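# Move the matching lettered box to the other desk

## Task

One desk holds a group of five boxes and a second desk holds a single box; every box has a letter printed on top. Find the box in the group whose letter matches the single box's letter and set it down on the second desk's surface itself (not stacked on anything there). All the other boxes must stay on the desks they started on. The robot must not tip over or finish leaning, or the task fails. The result must stay in place without the robot holding it when the scene ends.

## Robot and tools

Robot: TidyBot++, a wheeled base (0.54 m long, 0.50 m wide, 0.38 m tall) carrying one seven-joint arm with a two-finger gripper. The shoulder sits 0.12 m ahead of the base centre, 0.68 m up. Cameras: base_camera and wrist_camera (the latter looks along the hand). Loose objects may occasionally get nudged by outside disturbances.

Frames: the base frame has its origin on the floor beneath the base centre, x forward, y left, z up. hand_pose is reported in it, as the point between the finger pads; the hand's own z axis runs out along the fingers and the fingers close along its y axis. The odometry frame is the base frame as it was at scene start. base_odometry heading is positive to the left, range -3.142 to 3.142; it counts wheel rotation, so slip shows up as travel and drift of a few cm and several degrees builds up over many moves. base_tilt is in degrees, forward and right positive.

Tool execute_actions: argument actions is a list with zero or one action (the robot has a single arm, so there is one set of values, not one per arm). An empty list only reports state and images. An action may contain:
- base: exactly one relative offset from where the base last measured itself: translate_m (metres, forward positive, -2 to 2), strafe_m (metres, left positive, -2 to 2), or rotate_rad (radians, counter-clockwise from above positive, -6.3 to 6.3). Moves needing more than 8.667 s are refused.
- joints: absolute joint targets by name, in radians, plus gripper_pos. joint_1_rad (any angle; positive turns the arm clockwise seen from above, opposite to rotate_rad), joint_2_rad shoulder -2.249 to 2.249, joint_3_rad (any angle), joint_4_rad elbow -2.579 to 2.579, joint_5_rad (any angle), joint_6_rad wrist -2.099 to 2.099, joint_7_rad (any angle; with the hand down, positive is counter-clockwise from above, and 1.57 opens the fingers left/right). Unbounded joints take the short way; send steps under half a turn to go further. gripper_pos runs 0 (open, about 85 mm gap) to 1 (closed); gap is about 85 x (1 - gripper_pos) mm.
- speeds: optional lower top speeds for this action only: translate_m and strafe_m 0.05 to 0.5 m/s, rotate_rad 0.1 to 1.57 rad/s.
cameras: list of base_camera, wrist_camera or all; omitted means all, [] means none. Unknown keys or out-of-range values reject the call with no motion. Motions in one action start together. Any joint left out may still be driving at its previous target.

Tool wait: seconds 0 to 10; nothing new is commanded; returns state and images. Tool zoom_image: camera name and region [x0, y0, x1, y1] in pixels from the top-left of that camera's latest image, at most 504 by 504; use it to read box letters. Tool finished_scene: scene number; ends the scene irreversibly and reports success, so the goal must already hold.

Arm geometry: upper arm 0.42 m, forearm 0.31 m, hand 0.31 m to the hand point. With joint_1_rad 0, joint_3_rad 3.14, joint_5_rad 0 the arm moves in the base's x-z plane; segment angles from vertical (forward positive) are joint_2_rad, joint_2_rad - joint_4_rad, and joint_2_rad - joint_4_rad - joint_6_rad. Sum length x sin for forward reach from the shoulder and length x cos for height above it. The arm starts folded, hand down, reaching up to 0.08 m beyond the base front. A downward hand reaches at most about 0.94 m high, and only near the base. Closed fingertips extend about 20 mm past the hand point.

Result lines: base_status and joint_status tell how the last action ended. done means reached (for the base, only that wheels turned as commanded, maybe with slip). off_target means stopped short and maybe still pushing. contact_stop or time_out means the target was dropped and the part holds in place. "joint command not followed" with a cause means a self-collision check withheld arm targets (the gripper still acts); the robot may retry them later. on_its_own reports uncommanded motion. For the gripper at 1, done means empty, off_target means something is held. motor_effort gives percent of max effort with the action's peak in brackets. ARM HIT flags a hard hit of the arm on itself or the base (no check prevents hitting the base). Torque fault: if a joint sensor hits its limit (104.5 N m joints 1-4, 51.3 N m joints 5-7) the arm and gripper freeze 10 s; the base keeps going. MOTOR HOT appears from 60 °C; at 75 °C an OVER-TEMPERATURE FAULT lets the arm sink and joints show limit_stop_at_motor_heat, so resend targets. Holding loads, even while thinking, heats motors.

Accuracy: friction can leave joints slightly off with "all done"; correct by sending last command + (wanted - read). hand_pose may be 1-2 cm off; trust images. Held objects make the arm sag; do not command a joint to its read angle while holding.

Avoid: driving while the arm is snagged on something high (tipping risk), pushing sideways on a raised hand, driving the arm into desks, dropping or slamming boxes, disturbing other boxes, and leaving the robot tilted. The robot holds the last command while you think, so release the box and move clear before ending the scene.

Each tool is called after "Request:" as a command line: name --argument value for each argument, lists and objects as JSON in quotes; but a table of rows of numbers goes row by row, as --pt "numbers of a row", without its own name.

## Session

Request:
execute_actions --actions '[]'

Scene clock: 0.00 s.
base_odometry: x=+0.000 y=+0.000 heading=+0.000 (m, m, rad; odometry frame)
base_tilt: forward=-0.4 right=-0.2 (deg)
base_status: not commanded
joint_positions: joint_1_rad=+0.037 joint_2_rad=-0.354 joint_3_rad=+3.162 joint_4_rad=-2.561 joint_5_rad=-0.010 joint_6_rad=-0.895 joint_7_rad=+1.568 gripper_pos=+0.000
joint_status: not commanded
motor_effort: joint_1_rad=+0 joint_2_rad=-1 joint_3_rad=-1 joint_4_rad=+12 joint_5_rad=-1 joint_6_rad=+0 joint_7_rad=+0 (%)
hand_pose: x=+0.2384 y=-0.0022 z=+0.5787 quat_wxyz=(-0.007, +0.999, -0.032, +0.020) (m; base frame)
pictures: base_camera, wrist_camera
Images, in order (width x height): base_camera 644x364, wrist_camera 644x476.

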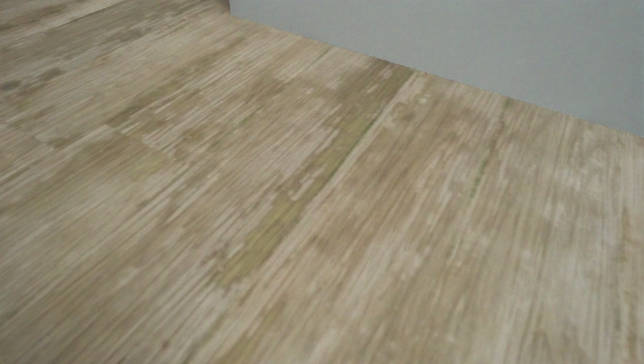

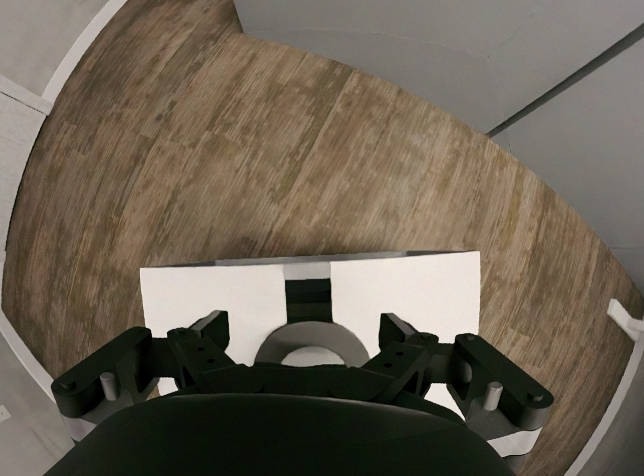

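Request:
execute_actions --actions '[{"joints":{"joint_2_rad":-0.7,"joint_4_rad":-2.0,"joint_6_rad":-0.6}}]'

Scene clock: 7.10 s.
base_odometry: x=+0.000 y=+0.000 heading=+0.000 (m, m, rad; odometry frame)
base_tilt: forward=-0.4 right=-0.2 (deg)
base_status: not commanded
joint_positions: joint_1_rad=+0.037 joint_2_rad=-0.690 joint_3_rad=+3.162 joint_4_rad=-2.019 joint_5_rad=-0.010 joint_6_rad=-0.623 joint_7_rad=+1.568 gripper_pos=+0.000
joint_status: all done
motor_effort: joint_1_rad=+0(0) joint_2_rad=+2(4) joint_3_rad=-1(0) joint_4_rad=+20(21) joint_5_rad=-1(1) joint_6_rad=+8(7) joint_7_rad=+0(0) (%)
hand_pose: x=+0.4450 y=-0.0175 z=+0.9661 quat_wxyz=(+0.004, +0.828, -0.028, +0.561) (m; base frame)
pictures: base_camera, wrist_camera
Images, in order (width x height): base_camera 644x364, wrist_camera 644x476.

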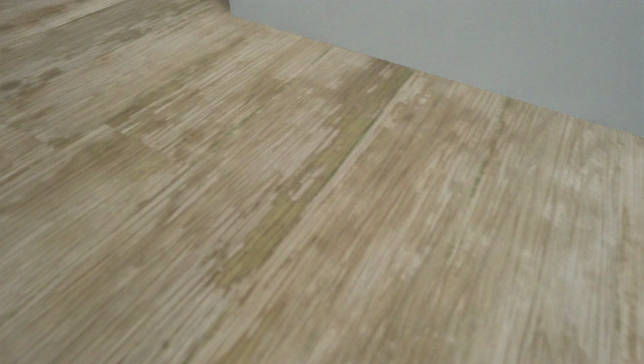

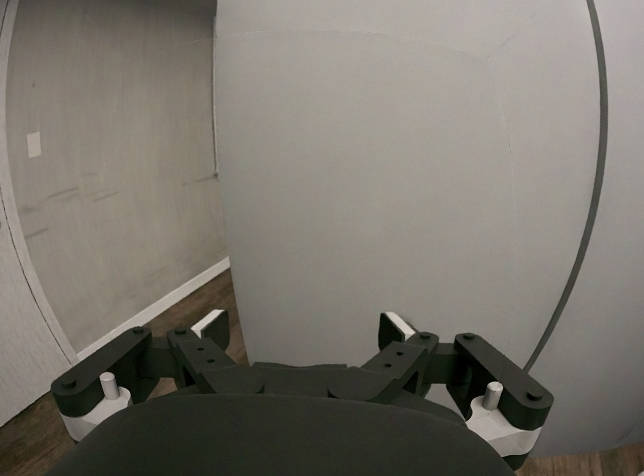

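Request:
execute_actions --actions '[{"joints":{"joint_1_rad":-1.6,"joint_2_rad":-1.0,"joint_4_rad":-2.0,"joint_6_rad":-0.85}}]' --cameras '["wrist_camera"]'

Request:
execute_actions --actions '[{"joints":{"joint_1_rad":-3.1}}]' --cameras '["wrist_camera"]'

Request:
execute_actions --actions '[{"joints":{"joint_1_rad":1.7}}]' --cameras '["wrist_camera"]'

Scene clock: 13.87 s.
base_odometry: x=+0.000 y=+0.000 heading=+0.000 (m, m, rad; odometry frame)
base_tilt: forward=-0.4 right=-0.1 (deg)
base_status: not commanded
joint_positions: joint_1_rad=-1.588 joint_2_rad=-0.983 joint_3_rad=+3.162 joint_4_rad=-2.019 joint_5_rad=-0.010 joint_6_rad=-0.823 joint_7_rad=+1.568 gripper_pos=+0.000
joint_status: all done
motor_effort: joint_1_rad=+0(0) joint_2_rad=+12(11) joint_3_rad=+0(0) joint_4_rad=+18(21) joint_5_rad=+0(1) joint_6_rad=+8(8) joint_7_rad=+0(0) (%)
hand_pose: x=+0.1191 y=+0.2190 z=+0.9870 quat_wxyz=(-0.433, +0.570, +0.564, +0.413) (m; base frame)
pictures: wrist_camera
Images, in order (width x height): wrist_camera 644x476.

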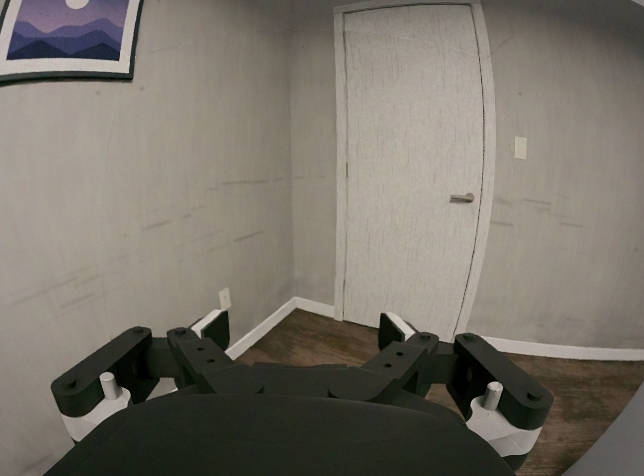

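Scene clock: 16.60 s.
base_odometry: x=+0.000 y=+0.000 heading=+0.000 (m, m, rad; odometry frame)
base_tilt: forward=-0.4 right=-0.2 (deg)
base_status: not commanded
joint_positions: joint_1_rad=-3.088 joint_2_rad=-0.983 joint_3_rad=+3.162 joint_4_rad=-2.019 joint_5_rad=-0.010 joint_6_rad=-0.823 joint_7_rad=+1.568 gripper_pos=+0.000
joint_status: all done
motor_effort: joint_1_rad=+0(1) joint_2_rad=+11(12) joint_3_rad=+0(1) joint_4_rad=+18(18) joint_5_rad=-1(1) joint_6_rad=+8(7) joint_7_rad=+0(1) (%)
hand_pose: x=-0.0993 y=+0.0156 z=+0.9871 quat_wxyz=(-0.598, +0.033, +0.801, +0.007) (m; base frame)
pictures: wrist_camera
Images, in order (width x height): wrist_camera 644x476.

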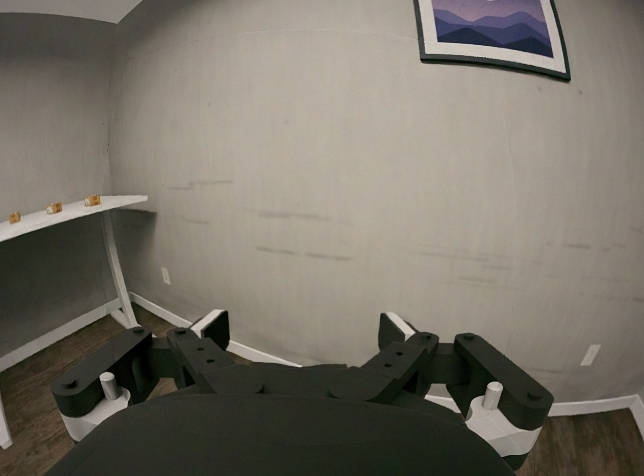

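Scene clock: 19.33 s.
base_odometry: x=+0.000 y=+0.000 heading=+0.000 (m, m, rad; odometry frame)
base_tilt: forward=-0.4 right=-0.2 (deg)
base_status: not commanded
joint_positions: joint_1_rad=-4.571 joint_2_rad=-0.983 joint_3_rad=+3.162 joint_4_rad=-2.019 joint_5_rad=-0.010 joint_6_rad=-0.823 joint_7_rad=+1.568 gripper_pos=+0.000
joint_status: all done
motor_effort: joint_1_rad=+0(2) joint_2_rad=+11(12) joint_3_rad=+0(0) joint_4_rad=+19(18) joint_5_rad=-1(1) joint_6_rad=+7(7) joint_7_rad=-1(0) (%)
hand_pose: x=+0.0844 y=-0.2161 z=+0.9871 quat_wxyz=(-0.446, -0.517, +0.612, -0.399) (m; base frame)
pictures: wrist_camera
Images, in order (width x height): wrist_camera 644x476.

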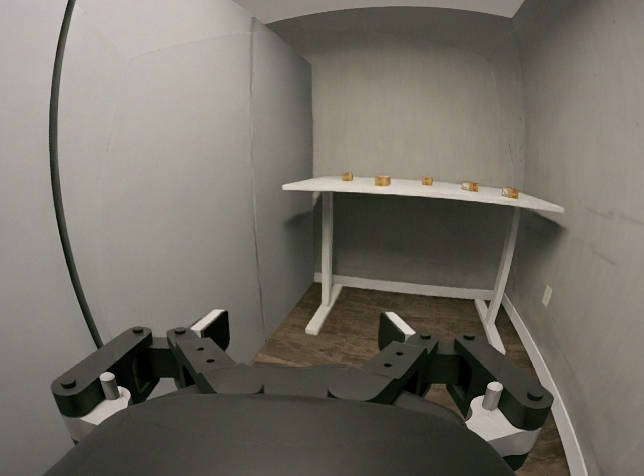

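Request:
zoom_image --camera "wrist_camera" --region '[270, 150, 570, 230]'

Request:
execute_actions --actions '[{"base":{"rotate_rad":-1.95},"joints":{"joint_1_rad":0.0,"joint_2_rad":-0.5,"joint_4_rad":-1.3,"joint_6_rad":-1.2}}]'

Region (270, 150, 570, 230) of wrist_camera's 644x476 image, scaled by 1.680; it fills the top 134 rows of this view, and the rest is white.

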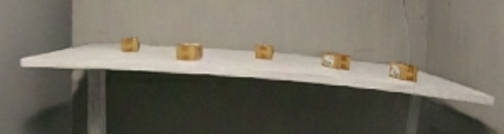

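Scene clock: 28.13 s.
base_odometry: x=+0.000 y=+0.000 heading=-1.949 (m, m, rad; odometry frame)
base_tilt: forward=-0.4 right=-0.2 (deg)
base_status: done
joint_positions: joint_1_rad=-6.271 joint_2_rad=-0.516 joint_3_rad=+3.162 joint_4_rad=-1.325 joint_5_rad=-0.010 joint_6_rad=-1.173 joint_7_rad=+1.568 gripper_pos=+0.000
joint_status: all done
motor_effort: joint_1_rad=+0(0) joint_2_rad=+1(12) joint_3_rad=-1(1) joint_4_rad=+16(18) joint_5_rad=+1(1) joint_6_rad=+7(7) joint_7_rad=+0(0) (%)
hand_pose: x=+0.4243 y=-0.0094 z=+1.1403 quat_wxyz=(+0.002, -0.836, +0.016, -0.548) (m; base frame)
pictures: base_camera, wrist_camera
Images, in order (width x height): base_camera 644x364, wrist_camera 644x476.

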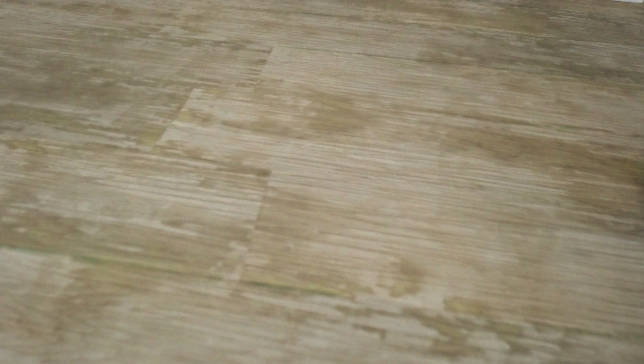

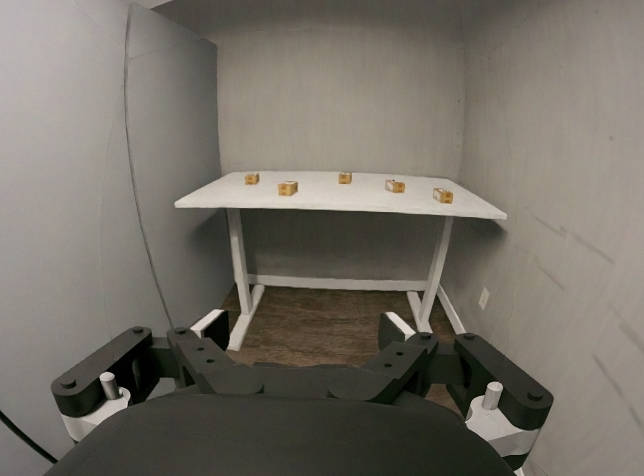

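Request:
execute_actions --actions '[{"base":{"rotate_rad":-0.08}}]' --cameras '[]'

Request:
execute_actions --actions '[{"base":{"translate_m":0.5},"joints":{"joint_2_rad":-0.3,"joint_4_rad":-0.9,"joint_6_rad":-1.5}}]'

Scene clock: 38.77 s.
base_odometry: x=+0.000 y=+0.000 heading=-2.028 (m, m, rad; odometry frame)
base_tilt: forward=-0.4 right=-0.2 (deg)
base_status: done
joint_positions: joint_1_rad=-6.271 joint_2_rad=-0.516 joint_3_rad=+3.162 joint_4_rad=-1.325 joint_5_rad=-0.010 joint_6_rad=-1.173 joint_7_rad=+1.568 gripper_pos=+0.000
joint_status: not commanded
motor_effort: joint_1_rad=+0(1) joint_2_rad=+1(1) joint_3_rad=+0(1) joint_4_rad=+16(16) joint_5_rad=-1(2) joint_6_rad=+7(7) joint_7_rad=-1(0) (%)
hand_pose: x=+0.4243 y=-0.0092 z=+1.1403 quat_wxyz=(+0.002, -0.836, +0.015, -0.548) (m; base frame)
pictures: none
No camera images: the call's "cameras" was empty. Leave "cameras" out to get every camera's image.

Scene clock: 41.13 s.
base_odometry: x=-0.222 y=-0.448 heading=-2.029 (m, m, rad; odometry frame)
base_tilt: forward=-0.4 right=-0.2 (deg)
base_status: done
joint_positions: joint_1_rad=-6.271 joint_2_rad=-0.294 joint_3_rad=+3.162 joint_4_rad=-0.924 joint_5_rad=-0.010 joint_6_rad=-1.473 joint_7_rad=+1.568 gripper_pos=+0.000
joint_status: all done
motor_effort: joint_1_rad=+0(0) joint_2_rad=-4(8) joint_3_rad=-1(0) joint_4_rad=+14(16) joint_5_rad=-1(1) joint_6_rad=+6(8) joint_7_rad=+0(0) (%)
hand_pose: x=+0.4507 y=-0.0087 z=+1.1806 quat_wxyz=(+0.000, -0.868, +0.014, -0.496) (m; base frame)
pictures: base_camera, wrist_camera
Images, in order (width x height): base_camera 644x364, wrist_camera 644x476.

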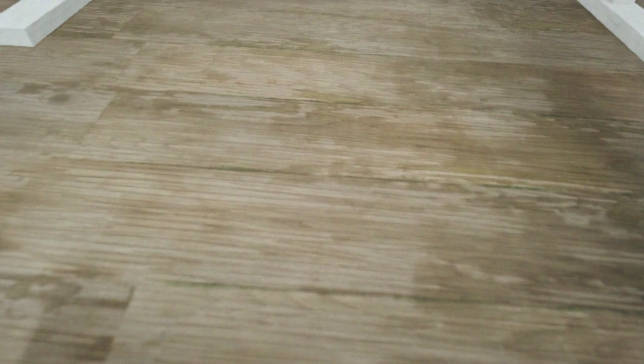

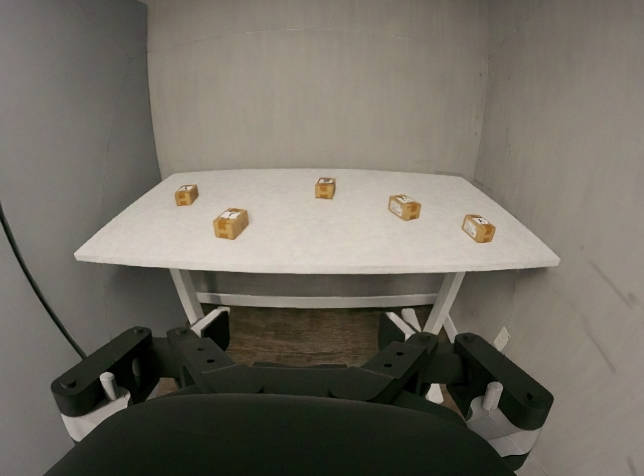

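Request:
zoom_image --camera "wrist_camera" --region '[160, 160, 350, 250]'

Request:
zoom_image --camera "wrist_camera" --region '[310, 160, 510, 250]'

Region (160, 160, 350, 250) of wrist_camera's 644x476 image, scaled by 2.653; it fills the top 239 rows of this view, and the rest is white.

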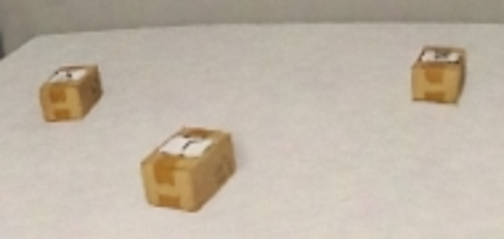

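Region (310, 160, 510, 250) of wrist_camera's 644x476 image, scaled by 2.520; it fills the top 227 rows of this view, and the rest is white.

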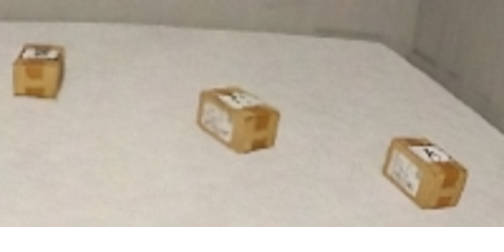

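Request:
execute_actions --actions '[{"base":{"translate_m":0.25},"joints":{"joint_2_rad":0.1,"joint_4_rad":-0.9,"joint_6_rad":-1.5}}]'

Scene clock: 51.47 s.
base_odometry: x=-0.332 y=-0.673 heading=-2.030 (m, m, rad; odometry frame)
base_tilt: forward=-0.4 right=-0.2 (deg)
base_status: done
joint_positions: joint_1_rad=-6.271 joint_2_rad=+0.107 joint_3_rad=+3.162 joint_4_rad=-0.913 joint_5_rad=-0.010 joint_6_rad=-1.475 joint_7_rad=+1.568 gripper_pos=+0.000
joint_status: all done
motor_effort: joint_1_rad=+0(1) joint_2_rad=-22(31) joint_3_rad=-1(0) joint_4_rad=+17(19) joint_5_rad=+0(2) joint_6_rad=+4(7) joint_7_rad=+0(0) (%)
hand_pose: x=+0.6194 y=-0.0107 z=+1.0165 quat_wxyz=(-0.001, -0.948, +0.015, -0.318) (m; base frame)
pictures: base_camera, wrist_camera
Images, in order (width x height): base_camera 644x364, wrist_camera 644x476.

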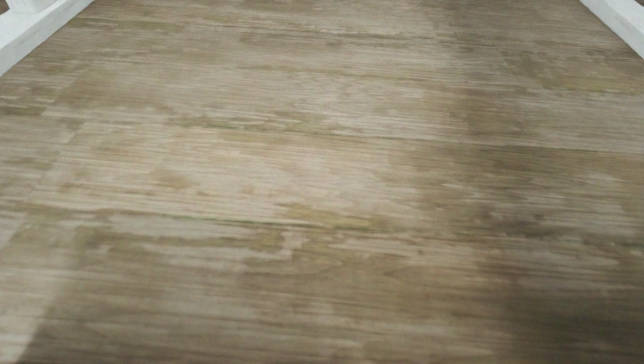

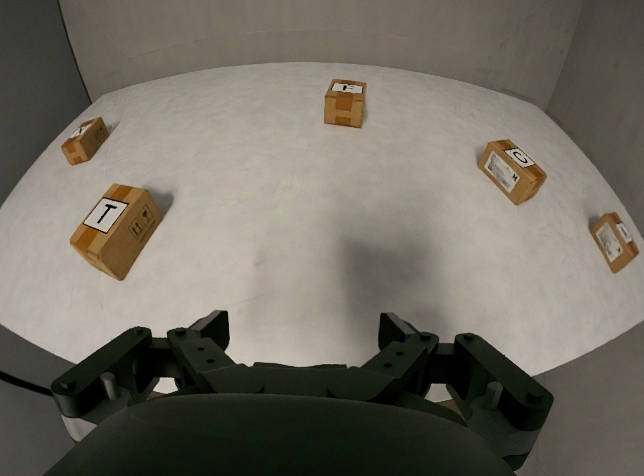

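Request:
execute_actions --actions '[{"joints":{"joint_1_rad":0.55}}]' --cameras '["wrist_camera"]'

Request:
zoom_image --camera "wrist_camera" --region '[100, 0, 604, 300]'

Request:
execute_actions --actions '[{"joints":{"joint_1_rad":-0.55}}]' --cameras '["wrist_camera"]'

Request:
zoom_image --camera "wrist_camera" --region '[100, 0, 604, 300]'

Scene clock: 56.57 s.
base_odometry: x=-0.332 y=-0.673 heading=-2.030 (m, m, rad; odometry frame)
base_tilt: forward=-0.4 right=-0.2 (deg)
base_status: not commanded
joint_positions: joint_1_rad=-5.743 joint_2_rad=+0.107 joint_3_rad=+3.162 joint_4_rad=-0.913 joint_5_rad=-0.010 joint_6_rad=-1.475 joint_7_rad=+1.568 gripper_pos=+0.000
joint_status: all done
motor_effort: joint_1_rad=+0(1) joint_2_rad=-22(23) joint_3_rad=-1(2) joint_4_rad=+17(17) joint_5_rad=+0(1) joint_6_rad=+5(5) joint_7_rad=+0(0) (%)
hand_pose: x=+0.5458 y=-0.2615 z=+1.0165 quat_wxyz=(-0.084, -0.911, +0.262, -0.307) (m; base frame)
pictures: wrist_camera
Images, in order (width x height): wrist_camera 644x476.

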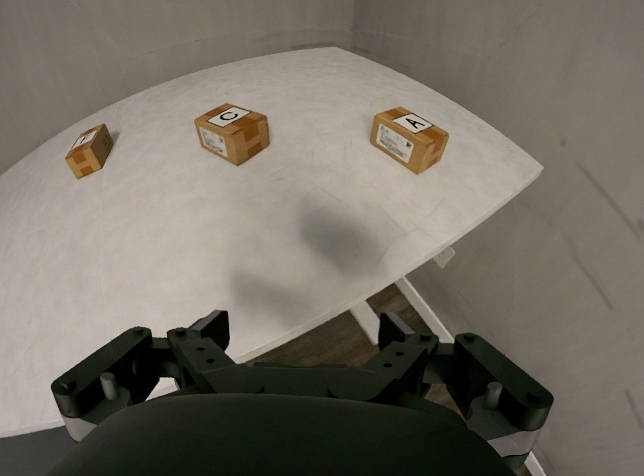

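Region (100, 0, 604, 300) of wrist_camera's 644x476 image, scaled by 1.000; it fills the top 300 rows of this view, and the rest is white.

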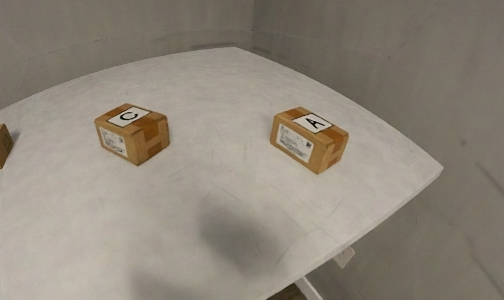

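Scene clock: 58.93 s.
base_odometry: x=-0.332 y=-0.673 heading=-2.030 (m, m, rad; odometry frame)
base_tilt: forward=-0.4 right=-0.2 (deg)
base_status: not commanded
joint_positions: joint_1_rad=-6.823 joint_2_rad=+0.107 joint_3_rad=+3.162 joint_4_rad=-0.913 joint_5_rad=-0.010 joint_6_rad=-1.475 joint_7_rad=+1.568 gripper_pos=+0.000
joint_status: all done
motor_effort: joint_1_rad=+0(1) joint_2_rad=-22(23) joint_3_rad=-1(2) joint_4_rad=+17(17) joint_5_rad=+0(1) joint_6_rad=+5(5) joint_7_rad=+0(1) (%)
hand_pose: x=+0.5507 y=+0.2533 z=+1.0165 quat_wxyz=(+0.086, -0.916, -0.244, -0.306) (m; base frame)
pictures: wrist_camera
Images, in order (width x height): wrist_camera 644x476.

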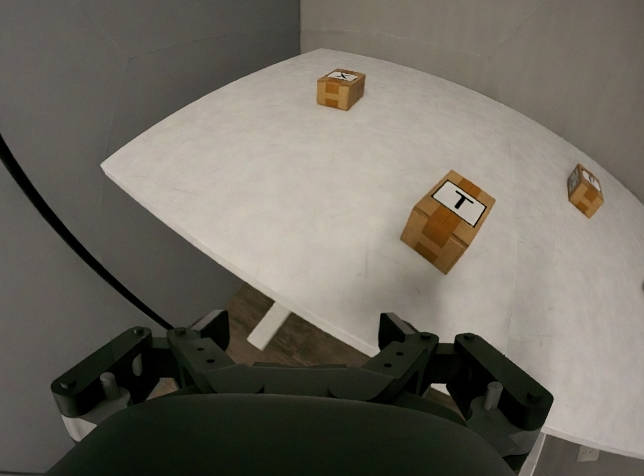

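Region (100, 0, 604, 300) of wrist_camera's 644x476 image, scaled by 1.000; it fills the top 300 rows of this view, and the rest is white.

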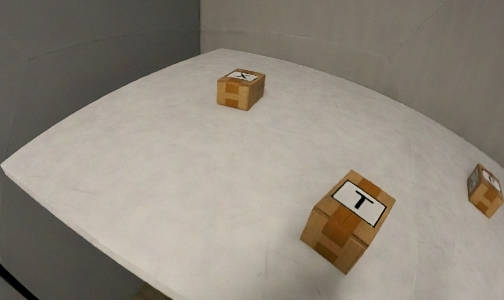

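Request:
execute_actions --actions '[{"base":{"translate_m":-1.0},"joints":{"joint_1_rad":-2.0,"joint_2_rad":-1.0,"joint_4_rad":-2.0,"joint_6_rad":-0.85}}]'

Scene clock: 67.70 s.
base_odometry: x=+0.112 y=+0.224 heading=-2.031 (m, m, rad; odometry frame)
base_tilt: forward=-0.4 right=-0.2 (deg)
base_status: done
joint_positions: joint_1_rad=-8.269 joint_2_rad=-0.984 joint_3_rad=+3.162 joint_4_rad=-1.978 joint_5_rad=-0.010 joint_6_rad=-0.876 joint_7_rad=+1.568 gripper_pos=+0.000
joint_status: all done
motor_effort: joint_1_rad=+0(3) joint_2_rad=+12(27) joint_3_rad=+0(3) joint_4_rad=+18(18) joint_5_rad=-1(1) joint_6_rad=+8(8) joint_7_rad=+0(1) (%)
hand_pose: x=+0.0375 y=+0.1943 z=+0.9949 quat_wxyz=(+0.503, -0.448, -0.668, -0.317) (m; base frame)
pictures: base_camera, wrist_camera
Images, in order (width x height): base_camera 644x364, wrist_camera 644x476.

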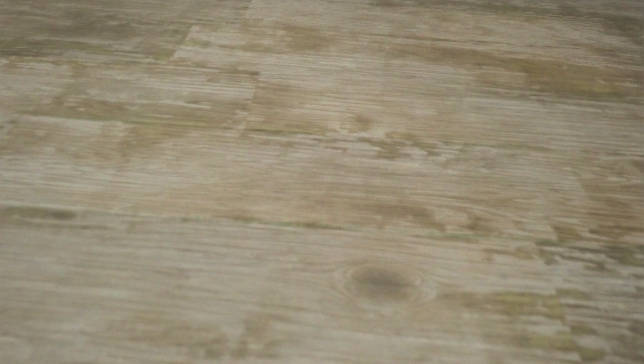

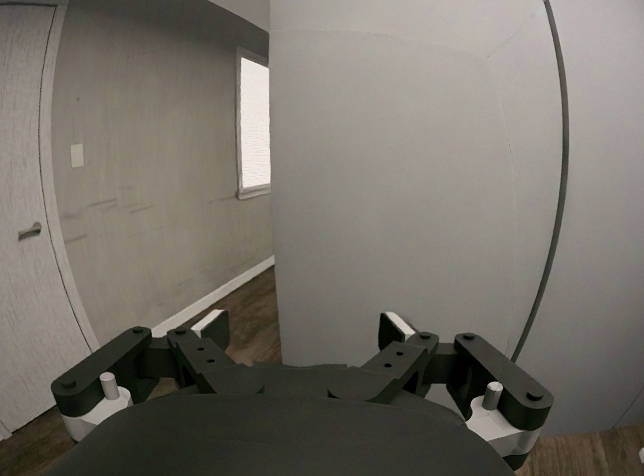

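Request:
execute_actions --actions '[{"base":{"translate_m":-0.5},"joints":{"joint_1_rad":-1.9}}]' --cameras '["wrist_camera"]'

Scene clock: 72.43 s.
base_odometry: x=+0.334 y=+0.671 heading=-2.031 (m, m, rad; odometry frame)
base_tilt: forward=-0.4 right=-0.2 (deg)
base_status: done
joint_positions: joint_1_rad=-8.191 joint_2_rad=-0.986 joint_3_rad=+3.161 joint_4_rad=-1.978 joint_5_rad=-0.010 joint_6_rad=-0.875 joint_7_rad=+1.568 gripper_pos=+0.000
joint_status: all done
motor_effort: joint_1_rad=+0(0) joint_2_rad=+12(13) joint_3_rad=+0(2) joint_4_rad=+18(18) joint_5_rad=+0(1) joint_6_rad=+8(7) joint_7_rad=-1(1) (%)
hand_pose: x=+0.0531 y=+0.1995 z=+0.9955 quat_wxyz=(+0.491, -0.474, -0.649, -0.337) (m; base frame)
pictures: wrist_camera
Images, in order (width x height): wrist_camera 644x476.

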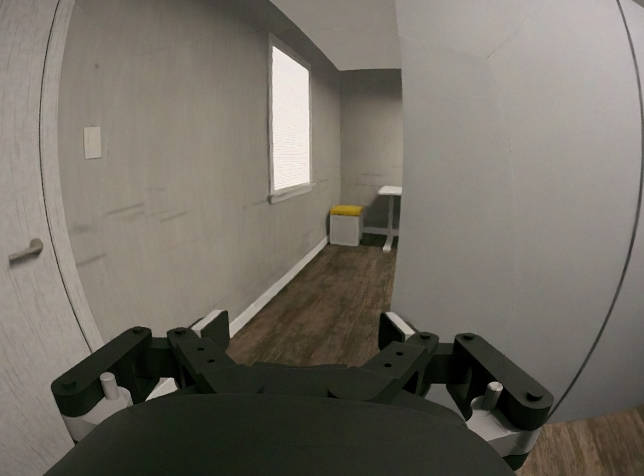

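Request:
execute_actions --actions '[{"base":{"rotate_rad":1.571},"joints":{"joint_1_rad":0.0,"joint_6_rad":-1.1}}]'

Scene clock: 80.03 s.
base_odometry: x=+0.334 y=+0.672 heading=-0.461 (m, m, rad; odometry frame)
base_tilt: forward=-0.4 right=-0.2 (deg)
base_status: done
joint_positions: joint_1_rad=-6.295 joint_2_rad=-0.987 joint_3_rad=+3.161 joint_4_rad=-1.978 joint_5_rad=-0.010 joint_6_rad=-1.073 joint_7_rad=+1.568 gripper_pos=+0.000
joint_status: all done
motor_effort: joint_1_rad=+0(2) joint_2_rad=+12(13) joint_3_rad=+0(0) joint_4_rad=+18(18) joint_5_rad=+0(1) joint_6_rad=+6(8) joint_7_rad=+0(0) (%)
hand_pose: x=+0.3053 y=-0.0001 z=+0.9387 quat_wxyz=(+0.013, -0.858, +0.005, -0.513) (m; base frame)
pictures: base_camera, wrist_camera
Images, in order (width x height): base_camera 644x364, wrist_camera 644x476.

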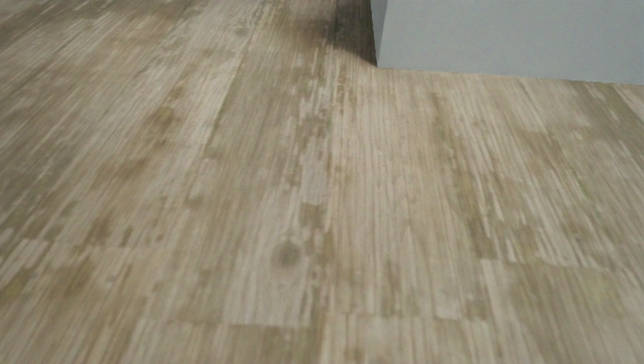

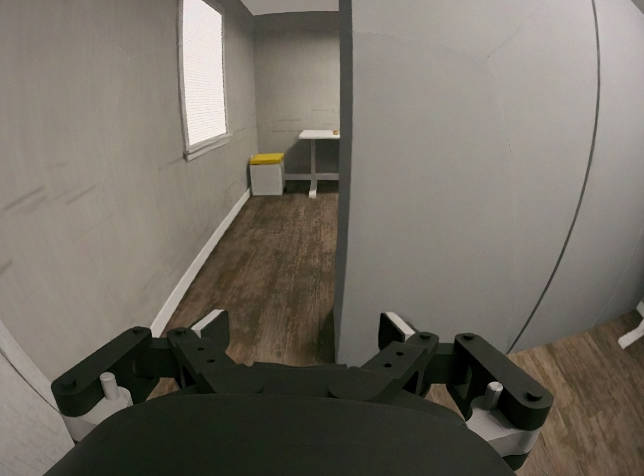

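Request:
execute_actions --actions '[{"base":{"strafe_m":0.4}}]'

Scene clock: 86.73 s.
base_odometry: x=+0.512 y=+1.030 heading=-0.460 (m, m, rad; odometry frame)
base_tilt: forward=-0.4 right=-0.2 (deg)
base_status: done
joint_positions: joint_1_rad=-6.291 joint_2_rad=-0.987 joint_3_rad=+3.161 joint_4_rad=-1.978 joint_5_rad=-0.010 joint_6_rad=-1.073 joint_7_rad=+1.568 gripper_pos=+0.000
joint_status: not commanded
motor_effort: joint_1_rad=+0(2) joint_2_rad=+12(13) joint_3_rad=-1(2) joint_4_rad=+18(18) joint_5_rad=-1(2) joint_6_rad=+7(7) joint_7_rad=+0(1) (%)
hand_pose: x=+0.3053 y=-0.0008 z=+0.9387 quat_wxyz=(+0.012, -0.858, +0.007, -0.513) (m; base frame)
pictures: base_camera, wrist_camera
Images, in order (width x height): base_camera 644x364, wrist_camera 644x476.

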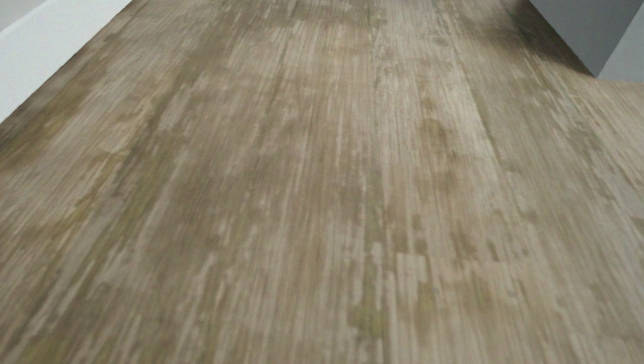

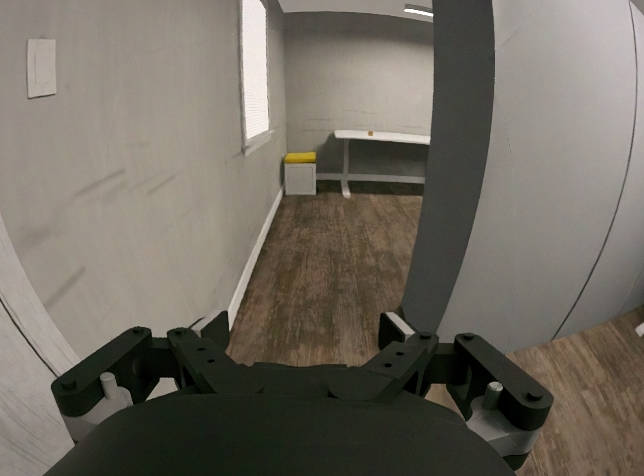

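Request:
execute_actions --actions '[{"base":{"rotate_rad":-0.03}}]' --cameras '[]'

Request:
execute_actions --actions '[{"base":{"translate_m":1.2}}]'

Scene clock: 91.57 s.
base_odometry: x=+0.512 y=+1.030 heading=-0.490 (m, m, rad; odometry frame)
base_tilt: forward=-0.4 right=-0.2 (deg)
base_status: done
joint_positions: joint_1_rad=-6.291 joint_2_rad=-0.987 joint_3_rad=+3.161 joint_4_rad=-1.978 joint_5_rad=-0.010 joint_6_rad=-1.073 joint_7_rad=+1.568 gripper_pos=+0.000
joint_status: not commanded
motor_effort: joint_1_rad=+0(1) joint_2_rad=+12(13) joint_3_rad=+0(0) joint_4_rad=+18(18) joint_5_rad=+0(1) joint_6_rad=+6(7) joint_7_rad=+0(0) (%)
hand_pose: x=+0.3053 y=-0.0009 z=+0.9387 quat_wxyz=(+0.012, -0.858, +0.007, -0.513) (m; base frame)
pictures: none
No camera images: the call's "cameras" was empty. Leave "cameras" out to get every camera's image.

Scene clock: 95.33 s.
base_odometry: x=+1.571 y=+0.466 heading=-0.490 (m, m, rad; odometry frame)
base_tilt: forward=-0.4 right=-0.2 (deg)
base_status: done
joint_positions: joint_1_rad=-6.291 joint_2_rad=-0.993 joint_3_rad=+3.161 joint_4_rad=-1.979 joint_5_rad=-0.010 joint_6_rad=-1.076 joint_7_rad=+1.568 gripper_pos=+0.000
joint_status: not commanded
motor_effort: joint_1_rad=+0(0) joint_2_rad=+12(15) joint_3_rad=+0(1) joint_4_rad=+18(18) joint_5_rad=-1(1) joint_6_rad=+7(7) joint_7_rad=+0(0) (%)
hand_pose: x=+0.3033 y=-0.0008 z=+0.9382 quat_wxyz=(+0.012, -0.858, +0.007, -0.513) (m; base frame)
pictures: base_camera, wrist_camera
Images, in order (width x height): base_camera 644x364, wrist_camera 644x476.

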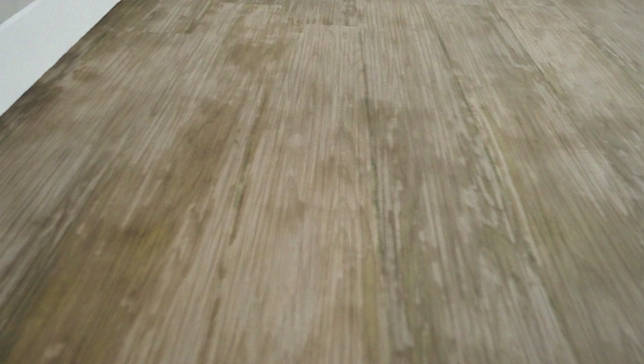

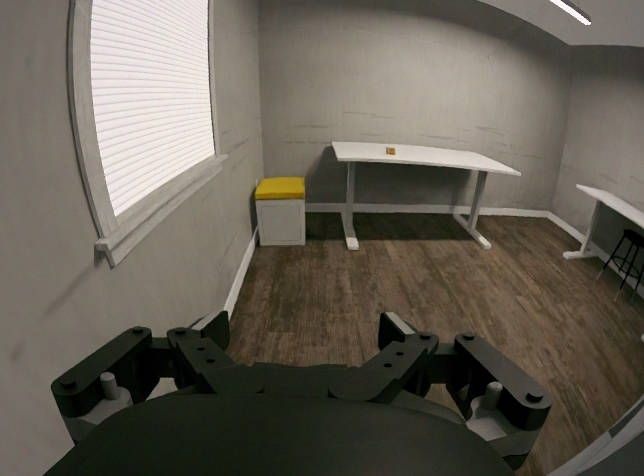

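Request:
execute_actions --actions '[{"base":{"translate_m":0.75},"joints":{"joint_2_rad":-0.2,"joint_4_rad":-0.8,"joint_6_rad":-1.5}}]'

Scene clock: 101.47 s.
base_odometry: x=+2.233 y=+0.114 heading=-0.490 (m, m, rad; odometry frame)
base_tilt: forward=-0.4 right=-0.2 (deg)
base_status: done
joint_positions: joint_1_rad=-6.291 joint_2_rad=-0.196 joint_3_rad=+3.161 joint_4_rad=-0.825 joint_5_rad=-0.010 joint_6_rad=-1.473 joint_7_rad=+1.568 gripper_pos=+0.000
joint_status: all done
motor_effort: joint_1_rad=+0(1) joint_2_rad=-8(15) joint_3_rad=-1(1) joint_4_rad=+14(18) joint_5_rad=+0(1) joint_6_rad=+7(7) joint_7_rad=+0(0) (%)
hand_pose: x=+0.4906 y=-0.0020 z=+1.1910 quat_wxyz=(+0.004, -0.868, +0.006, -0.497) (m; base frame)
pictures: base_camera, wrist_camera
Images, in order (width x height): base_camera 644x364, wrist_camera 644x476.

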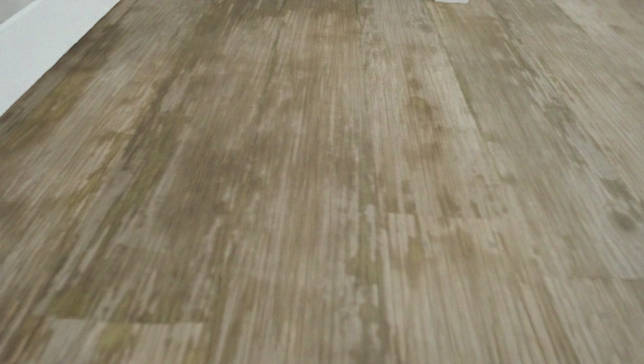

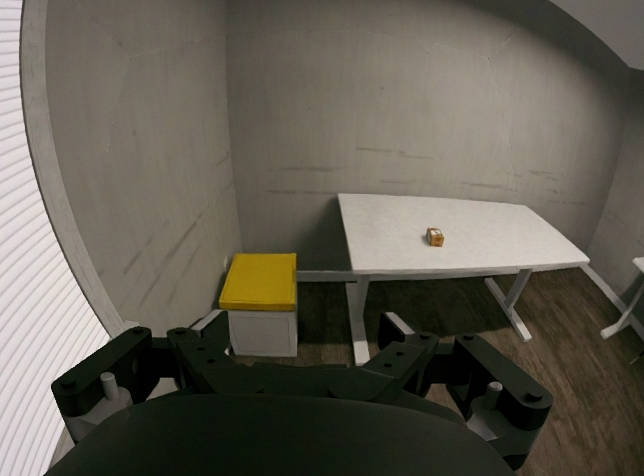

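Request:
execute_actions --actions '[{"base":{"strafe_m":-0.45}}]' --cameras '[]'

Request:
execute_actions --actions '[{"base":{"translate_m":0.3},"joints":{"joint_2_rad":0.1,"joint_4_rad":-0.8,"joint_6_rad":-1.6}}]'

Scene clock: 106.97 s.
base_odometry: x=+2.022 y=-0.284 heading=-0.489 (m, m, rad; odometry frame)
base_tilt: forward=-0.4 right=-0.2 (deg)
base_status: done
joint_positions: joint_1_rad=-6.290 joint_2_rad=-0.196 joint_3_rad=+3.161 joint_4_rad=-0.825 joint_5_rad=-0.010 joint_6_rad=-1.474 joint_7_rad=+1.568 gripper_pos=+0.000
joint_status: not commanded
motor_effort: joint_1_rad=+0(1) joint_2_rad=-8(9) joint_3_rad=-1(1) joint_4_rad=+14(14) joint_5_rad=-1(2) joint_6_rad=+7(6) joint_7_rad=+0(1) (%)
hand_pose: x=+0.4905 y=-0.0022 z=+1.1912 quat_wxyz=(+0.004, -0.868, +0.006, -0.497) (m; base frame)
pictures: none
No camera images: the call's "cameras" was empty. Leave "cameras" out to get every camera's image.

Scene clock: 108.97 s.
base_odometry: x=+2.287 y=-0.425 heading=-0.490 (m, m, rad; odometry frame)
base_tilt: forward=-0.4 right=-0.2 (deg)
base_status: done
joint_positions: joint_1_rad=-6.290 joint_2_rad=+0.115 joint_3_rad=+3.161 joint_4_rad=-0.812 joint_5_rad=-0.010 joint_6_rad=-1.573 joint_7_rad=+1.568 gripper_pos=+0.000
joint_status: all done
motor_effort: joint_1_rad=+0(0) joint_2_rad=-21(32) joint_3_rad=-1(0) joint_4_rad=+16(18) joint_5_rad=+0(2) joint_6_rad=+5(7) joint_7_rad=+0(0) (%)
hand_pose: x=+0.6053 y=-0.0009 z=+1.0389 quat_wxyz=(+0.002, -0.949, +0.006, -0.315) (m; base frame)
pictures: base_camera, wrist_camera
Images, in order (width x height): base_camera 644x364, wrist_camera 644x476.

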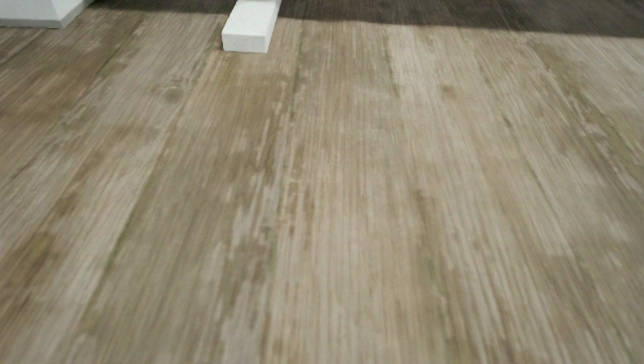

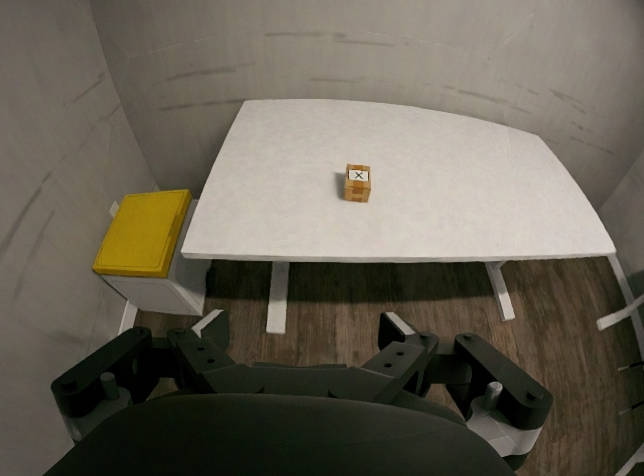

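Request:
execute_actions --actions '[{"base":{"translate_m":-0.35},"joints":{"joint_2_rad":-1.0,"joint_4_rad":-2.0,"joint_6_rad":-1.1}}]' --cameras '[]'

Request:
execute_actions --actions '[{"base":{"strafe_m":0.45}}]'

Scene clock: 117.17 s.
base_odometry: x=+1.978 y=-0.261 heading=-0.489 (m, m, rad; odometry frame)
base_tilt: forward=-0.4 right=-0.2 (deg)
base_status: done
joint_positions: joint_1_rad=-6.289 joint_2_rad=-0.986 joint_3_rad=+3.161 joint_4_rad=-1.979 joint_5_rad=-0.010 joint_6_rad=-1.127 joint_7_rad=+1.568 gripper_pos=+0.000
joint_status: all done
motor_effort: joint_1_rad=+0(3) joint_2_rad=+12(28) joint_3_rad=+0(2) joint_4_rad=+18(18) joint_5_rad=-1(1) joint_6_rad=+6(8) joint_7_rad=+0(1) (%)
hand_pose: x=+0.2971 y=-0.0007 z=+0.9235 quat_wxyz=(+0.012, -0.872, +0.007, -0.489) (m; base frame)
pictures: none
No camera images: the call's "cameras" was empty. Leave "cameras" out to get every camera's image.

Scene clock: 119.43 s.
base_odometry: x=+2.189 y=+0.137 heading=-0.489 (m, m, rad; odometry frame)
base_tilt: forward=-0.4 right=-0.2 (deg)
base_status: done
joint_positions: joint_1_rad=-6.288 joint_2_rad=-0.986 joint_3_rad=+3.161 joint_4_rad=-1.979 joint_5_rad=-0.010 joint_6_rad=-1.126 joint_7_rad=+1.568 gripper_pos=+0.000
joint_status: not commanded
motor_effort: joint_1_rad=+0(1) joint_2_rad=+12(13) joint_3_rad=+0(2) joint_4_rad=+18(18) joint_5_rad=+0(1) joint_6_rad=+6(7) joint_7_rad=+0(1) (%)
hand_pose: x=+0.2972 y=-0.0010 z=+0.9237 quat_wxyz=(+0.011, -0.872, +0.008, -0.489) (m; base frame)
pictures: base_camera, wrist_camera
Images, in order (width x height): base_camera 644x364, wrist_camera 644x476.

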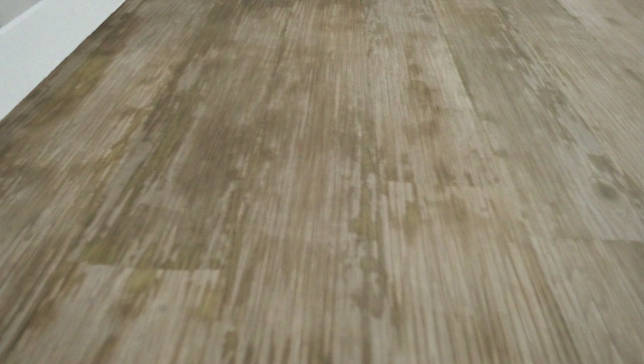

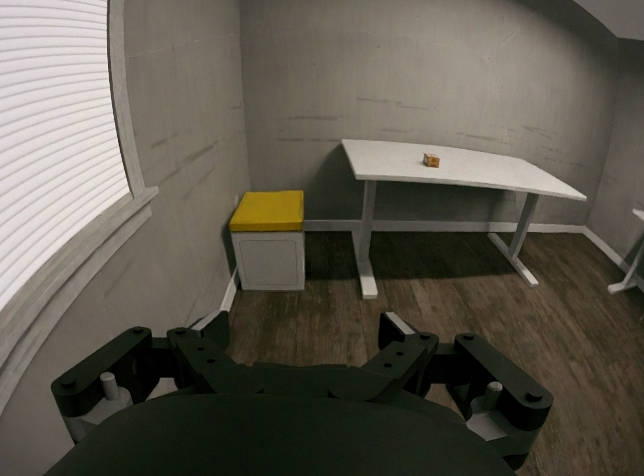

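Request:
execute_actions --actions '[{"base":{"translate_m":-1.1}}]'

Request:
execute_actions --actions '[{"base":{"translate_m":-0.8}}]'

Scene clock: 125.23 s.
base_odometry: x=+1.218 y=+0.654 heading=-0.489 (m, m, rad; odometry frame)
base_tilt: forward=-0.4 right=-0.2 (deg)
base_status: done
joint_positions: joint_1_rad=-6.288 joint_2_rad=-0.994 joint_3_rad=+3.161 joint_4_rad=-1.980 joint_5_rad=-0.010 joint_6_rad=-1.124 joint_7_rad=+1.568 gripper_pos=+0.000
joint_status: not commanded
motor_effort: joint_1_rad=+0(0) joint_2_rad=+13(15) joint_3_rad=+0(0) joint_4_rad=+17(19) joint_5_rad=+0(1) joint_6_rad=+6(7) joint_7_rad=-1(0) (%)
hand_pose: x=+0.2958 y=-0.0010 z=+0.9254 quat_wxyz=(+0.011, -0.870, +0.008, -0.493) (m; base frame)
pictures: base_camera, wrist_camera
Images, in order (width x height): base_camera 644x364, wrist_camera 644x476.

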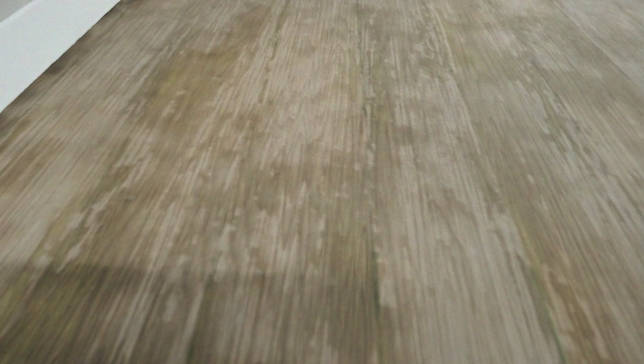

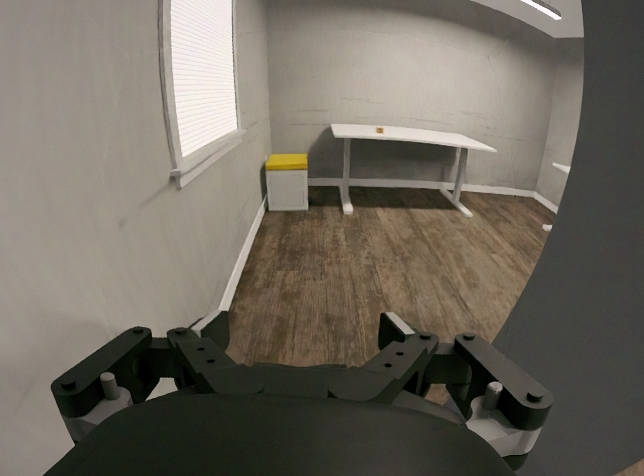

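Scene clock: 128.20 s.
base_odometry: x=+0.511 y=+1.030 heading=-0.489 (m, m, rad; odometry frame)
base_tilt: forward=-0.4 right=-0.2 (deg)
base_status: done
joint_positions: joint_1_rad=-6.288 joint_2_rad=-0.996 joint_3_rad=+3.161 joint_4_rad=-1.980 joint_5_rad=-0.010 joint_6_rad=-1.123 joint_7_rad=+1.568 gripper_pos=+0.000
joint_status: not commanded
motor_effort: joint_1_rad=+0(1) joint_2_rad=+12(15) joint_3_rad=+0(1) joint_4_rad=+18(18) joint_5_rad=-1(1) joint_6_rad=+7(7) joint_7_rad=+0(0) (%)
hand_pose: x=+0.2954 y=-0.0010 z=+0.9257 quat_wxyz=(+0.011, -0.869, +0.008, -0.494) (m; base frame)
pictures: base_camera, wrist_camera
Images, in order (width x height): base_camera 644x364, wrist_camera 644x476.

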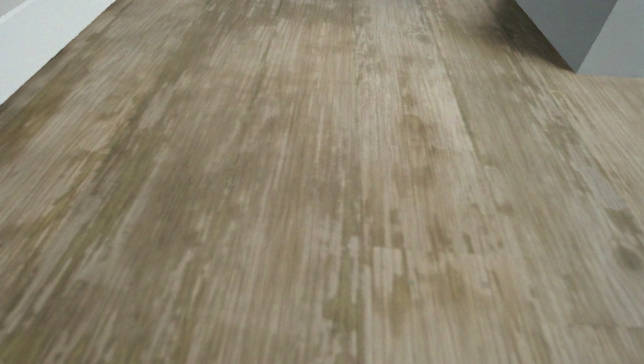

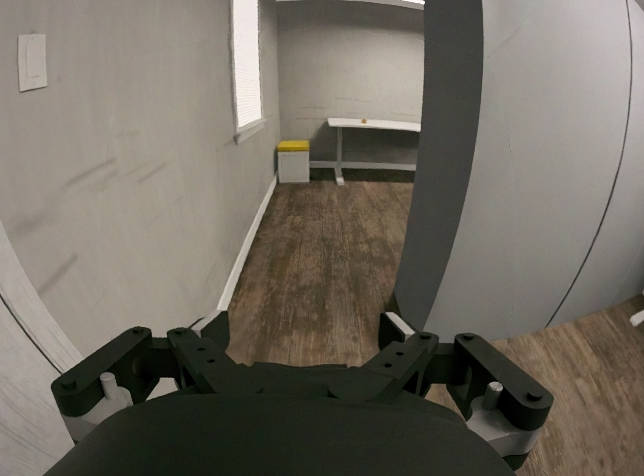

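Request:
execute_actions --actions '[{"base":{"rotate_rad":-1.54}}]' --cameras '[]'

Request:
execute_actions --actions '[{"base":{"translate_m":1.3}}]'

Scene clock: 134.37 s.
base_odometry: x=+0.511 y=+1.030 heading=-2.028 (m, m, rad; odometry frame)
base_tilt: forward=-0.4 right=-0.2 (deg)
base_status: done
joint_positions: joint_1_rad=-6.288 joint_2_rad=-0.996 joint_3_rad=+3.161 joint_4_rad=-1.980 joint_5_rad=-0.010 joint_6_rad=-1.123 joint_7_rad=+1.568 gripper_pos=+0.000
joint_status: not commanded
motor_effort: joint_1_rad=+0(2) joint_2_rad=+13(14) joint_3_rad=+0(1) joint_4_rad=+17(18) joint_5_rad=+0(1) joint_6_rad=+7(7) joint_7_rad=+0(0) (%)
hand_pose: x=+0.2954 y=-0.0010 z=+0.9257 quat_wxyz=(+0.011, -0.869, +0.008, -0.494) (m; base frame)
pictures: none
No camera images: the call's "cameras" was empty. Leave "cameras" out to get every camera's image.

Scene clock: 138.33 s.
base_odometry: x=-0.064 y=-0.136 heading=-2.029 (m, m, rad; odometry frame)
base_tilt: forward=-0.4 right=-0.2 (deg)
base_status: done
joint_positions: joint_1_rad=-6.288 joint_2_rad=-0.997 joint_3_rad=+3.161 joint_4_rad=-1.981 joint_5_rad=-0.010 joint_6_rad=-1.122 joint_7_rad=+1.568 gripper_pos=+0.000
joint_status: not commanded
motor_effort: joint_1_rad=+0(0) joint_2_rad=+13(17) joint_3_rad=-1(0) joint_4_rad=+18(18) joint_5_rad=+0(2) joint_6_rad=+7(7) joint_7_rad=+0(0) (%)
hand_pose: x=+0.2953 y=-0.0010 z=+0.9258 quat_wxyz=(+0.011, -0.869, +0.008, -0.495) (m; base frame)
pictures: base_camera, wrist_camera
Images, in order (width x height): base_camera 644x364, wrist_camera 644x476.

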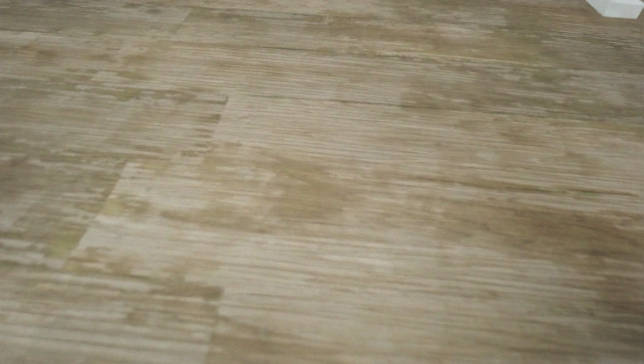

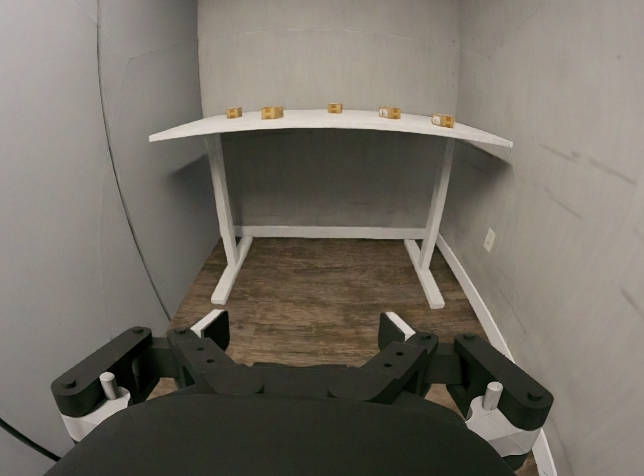

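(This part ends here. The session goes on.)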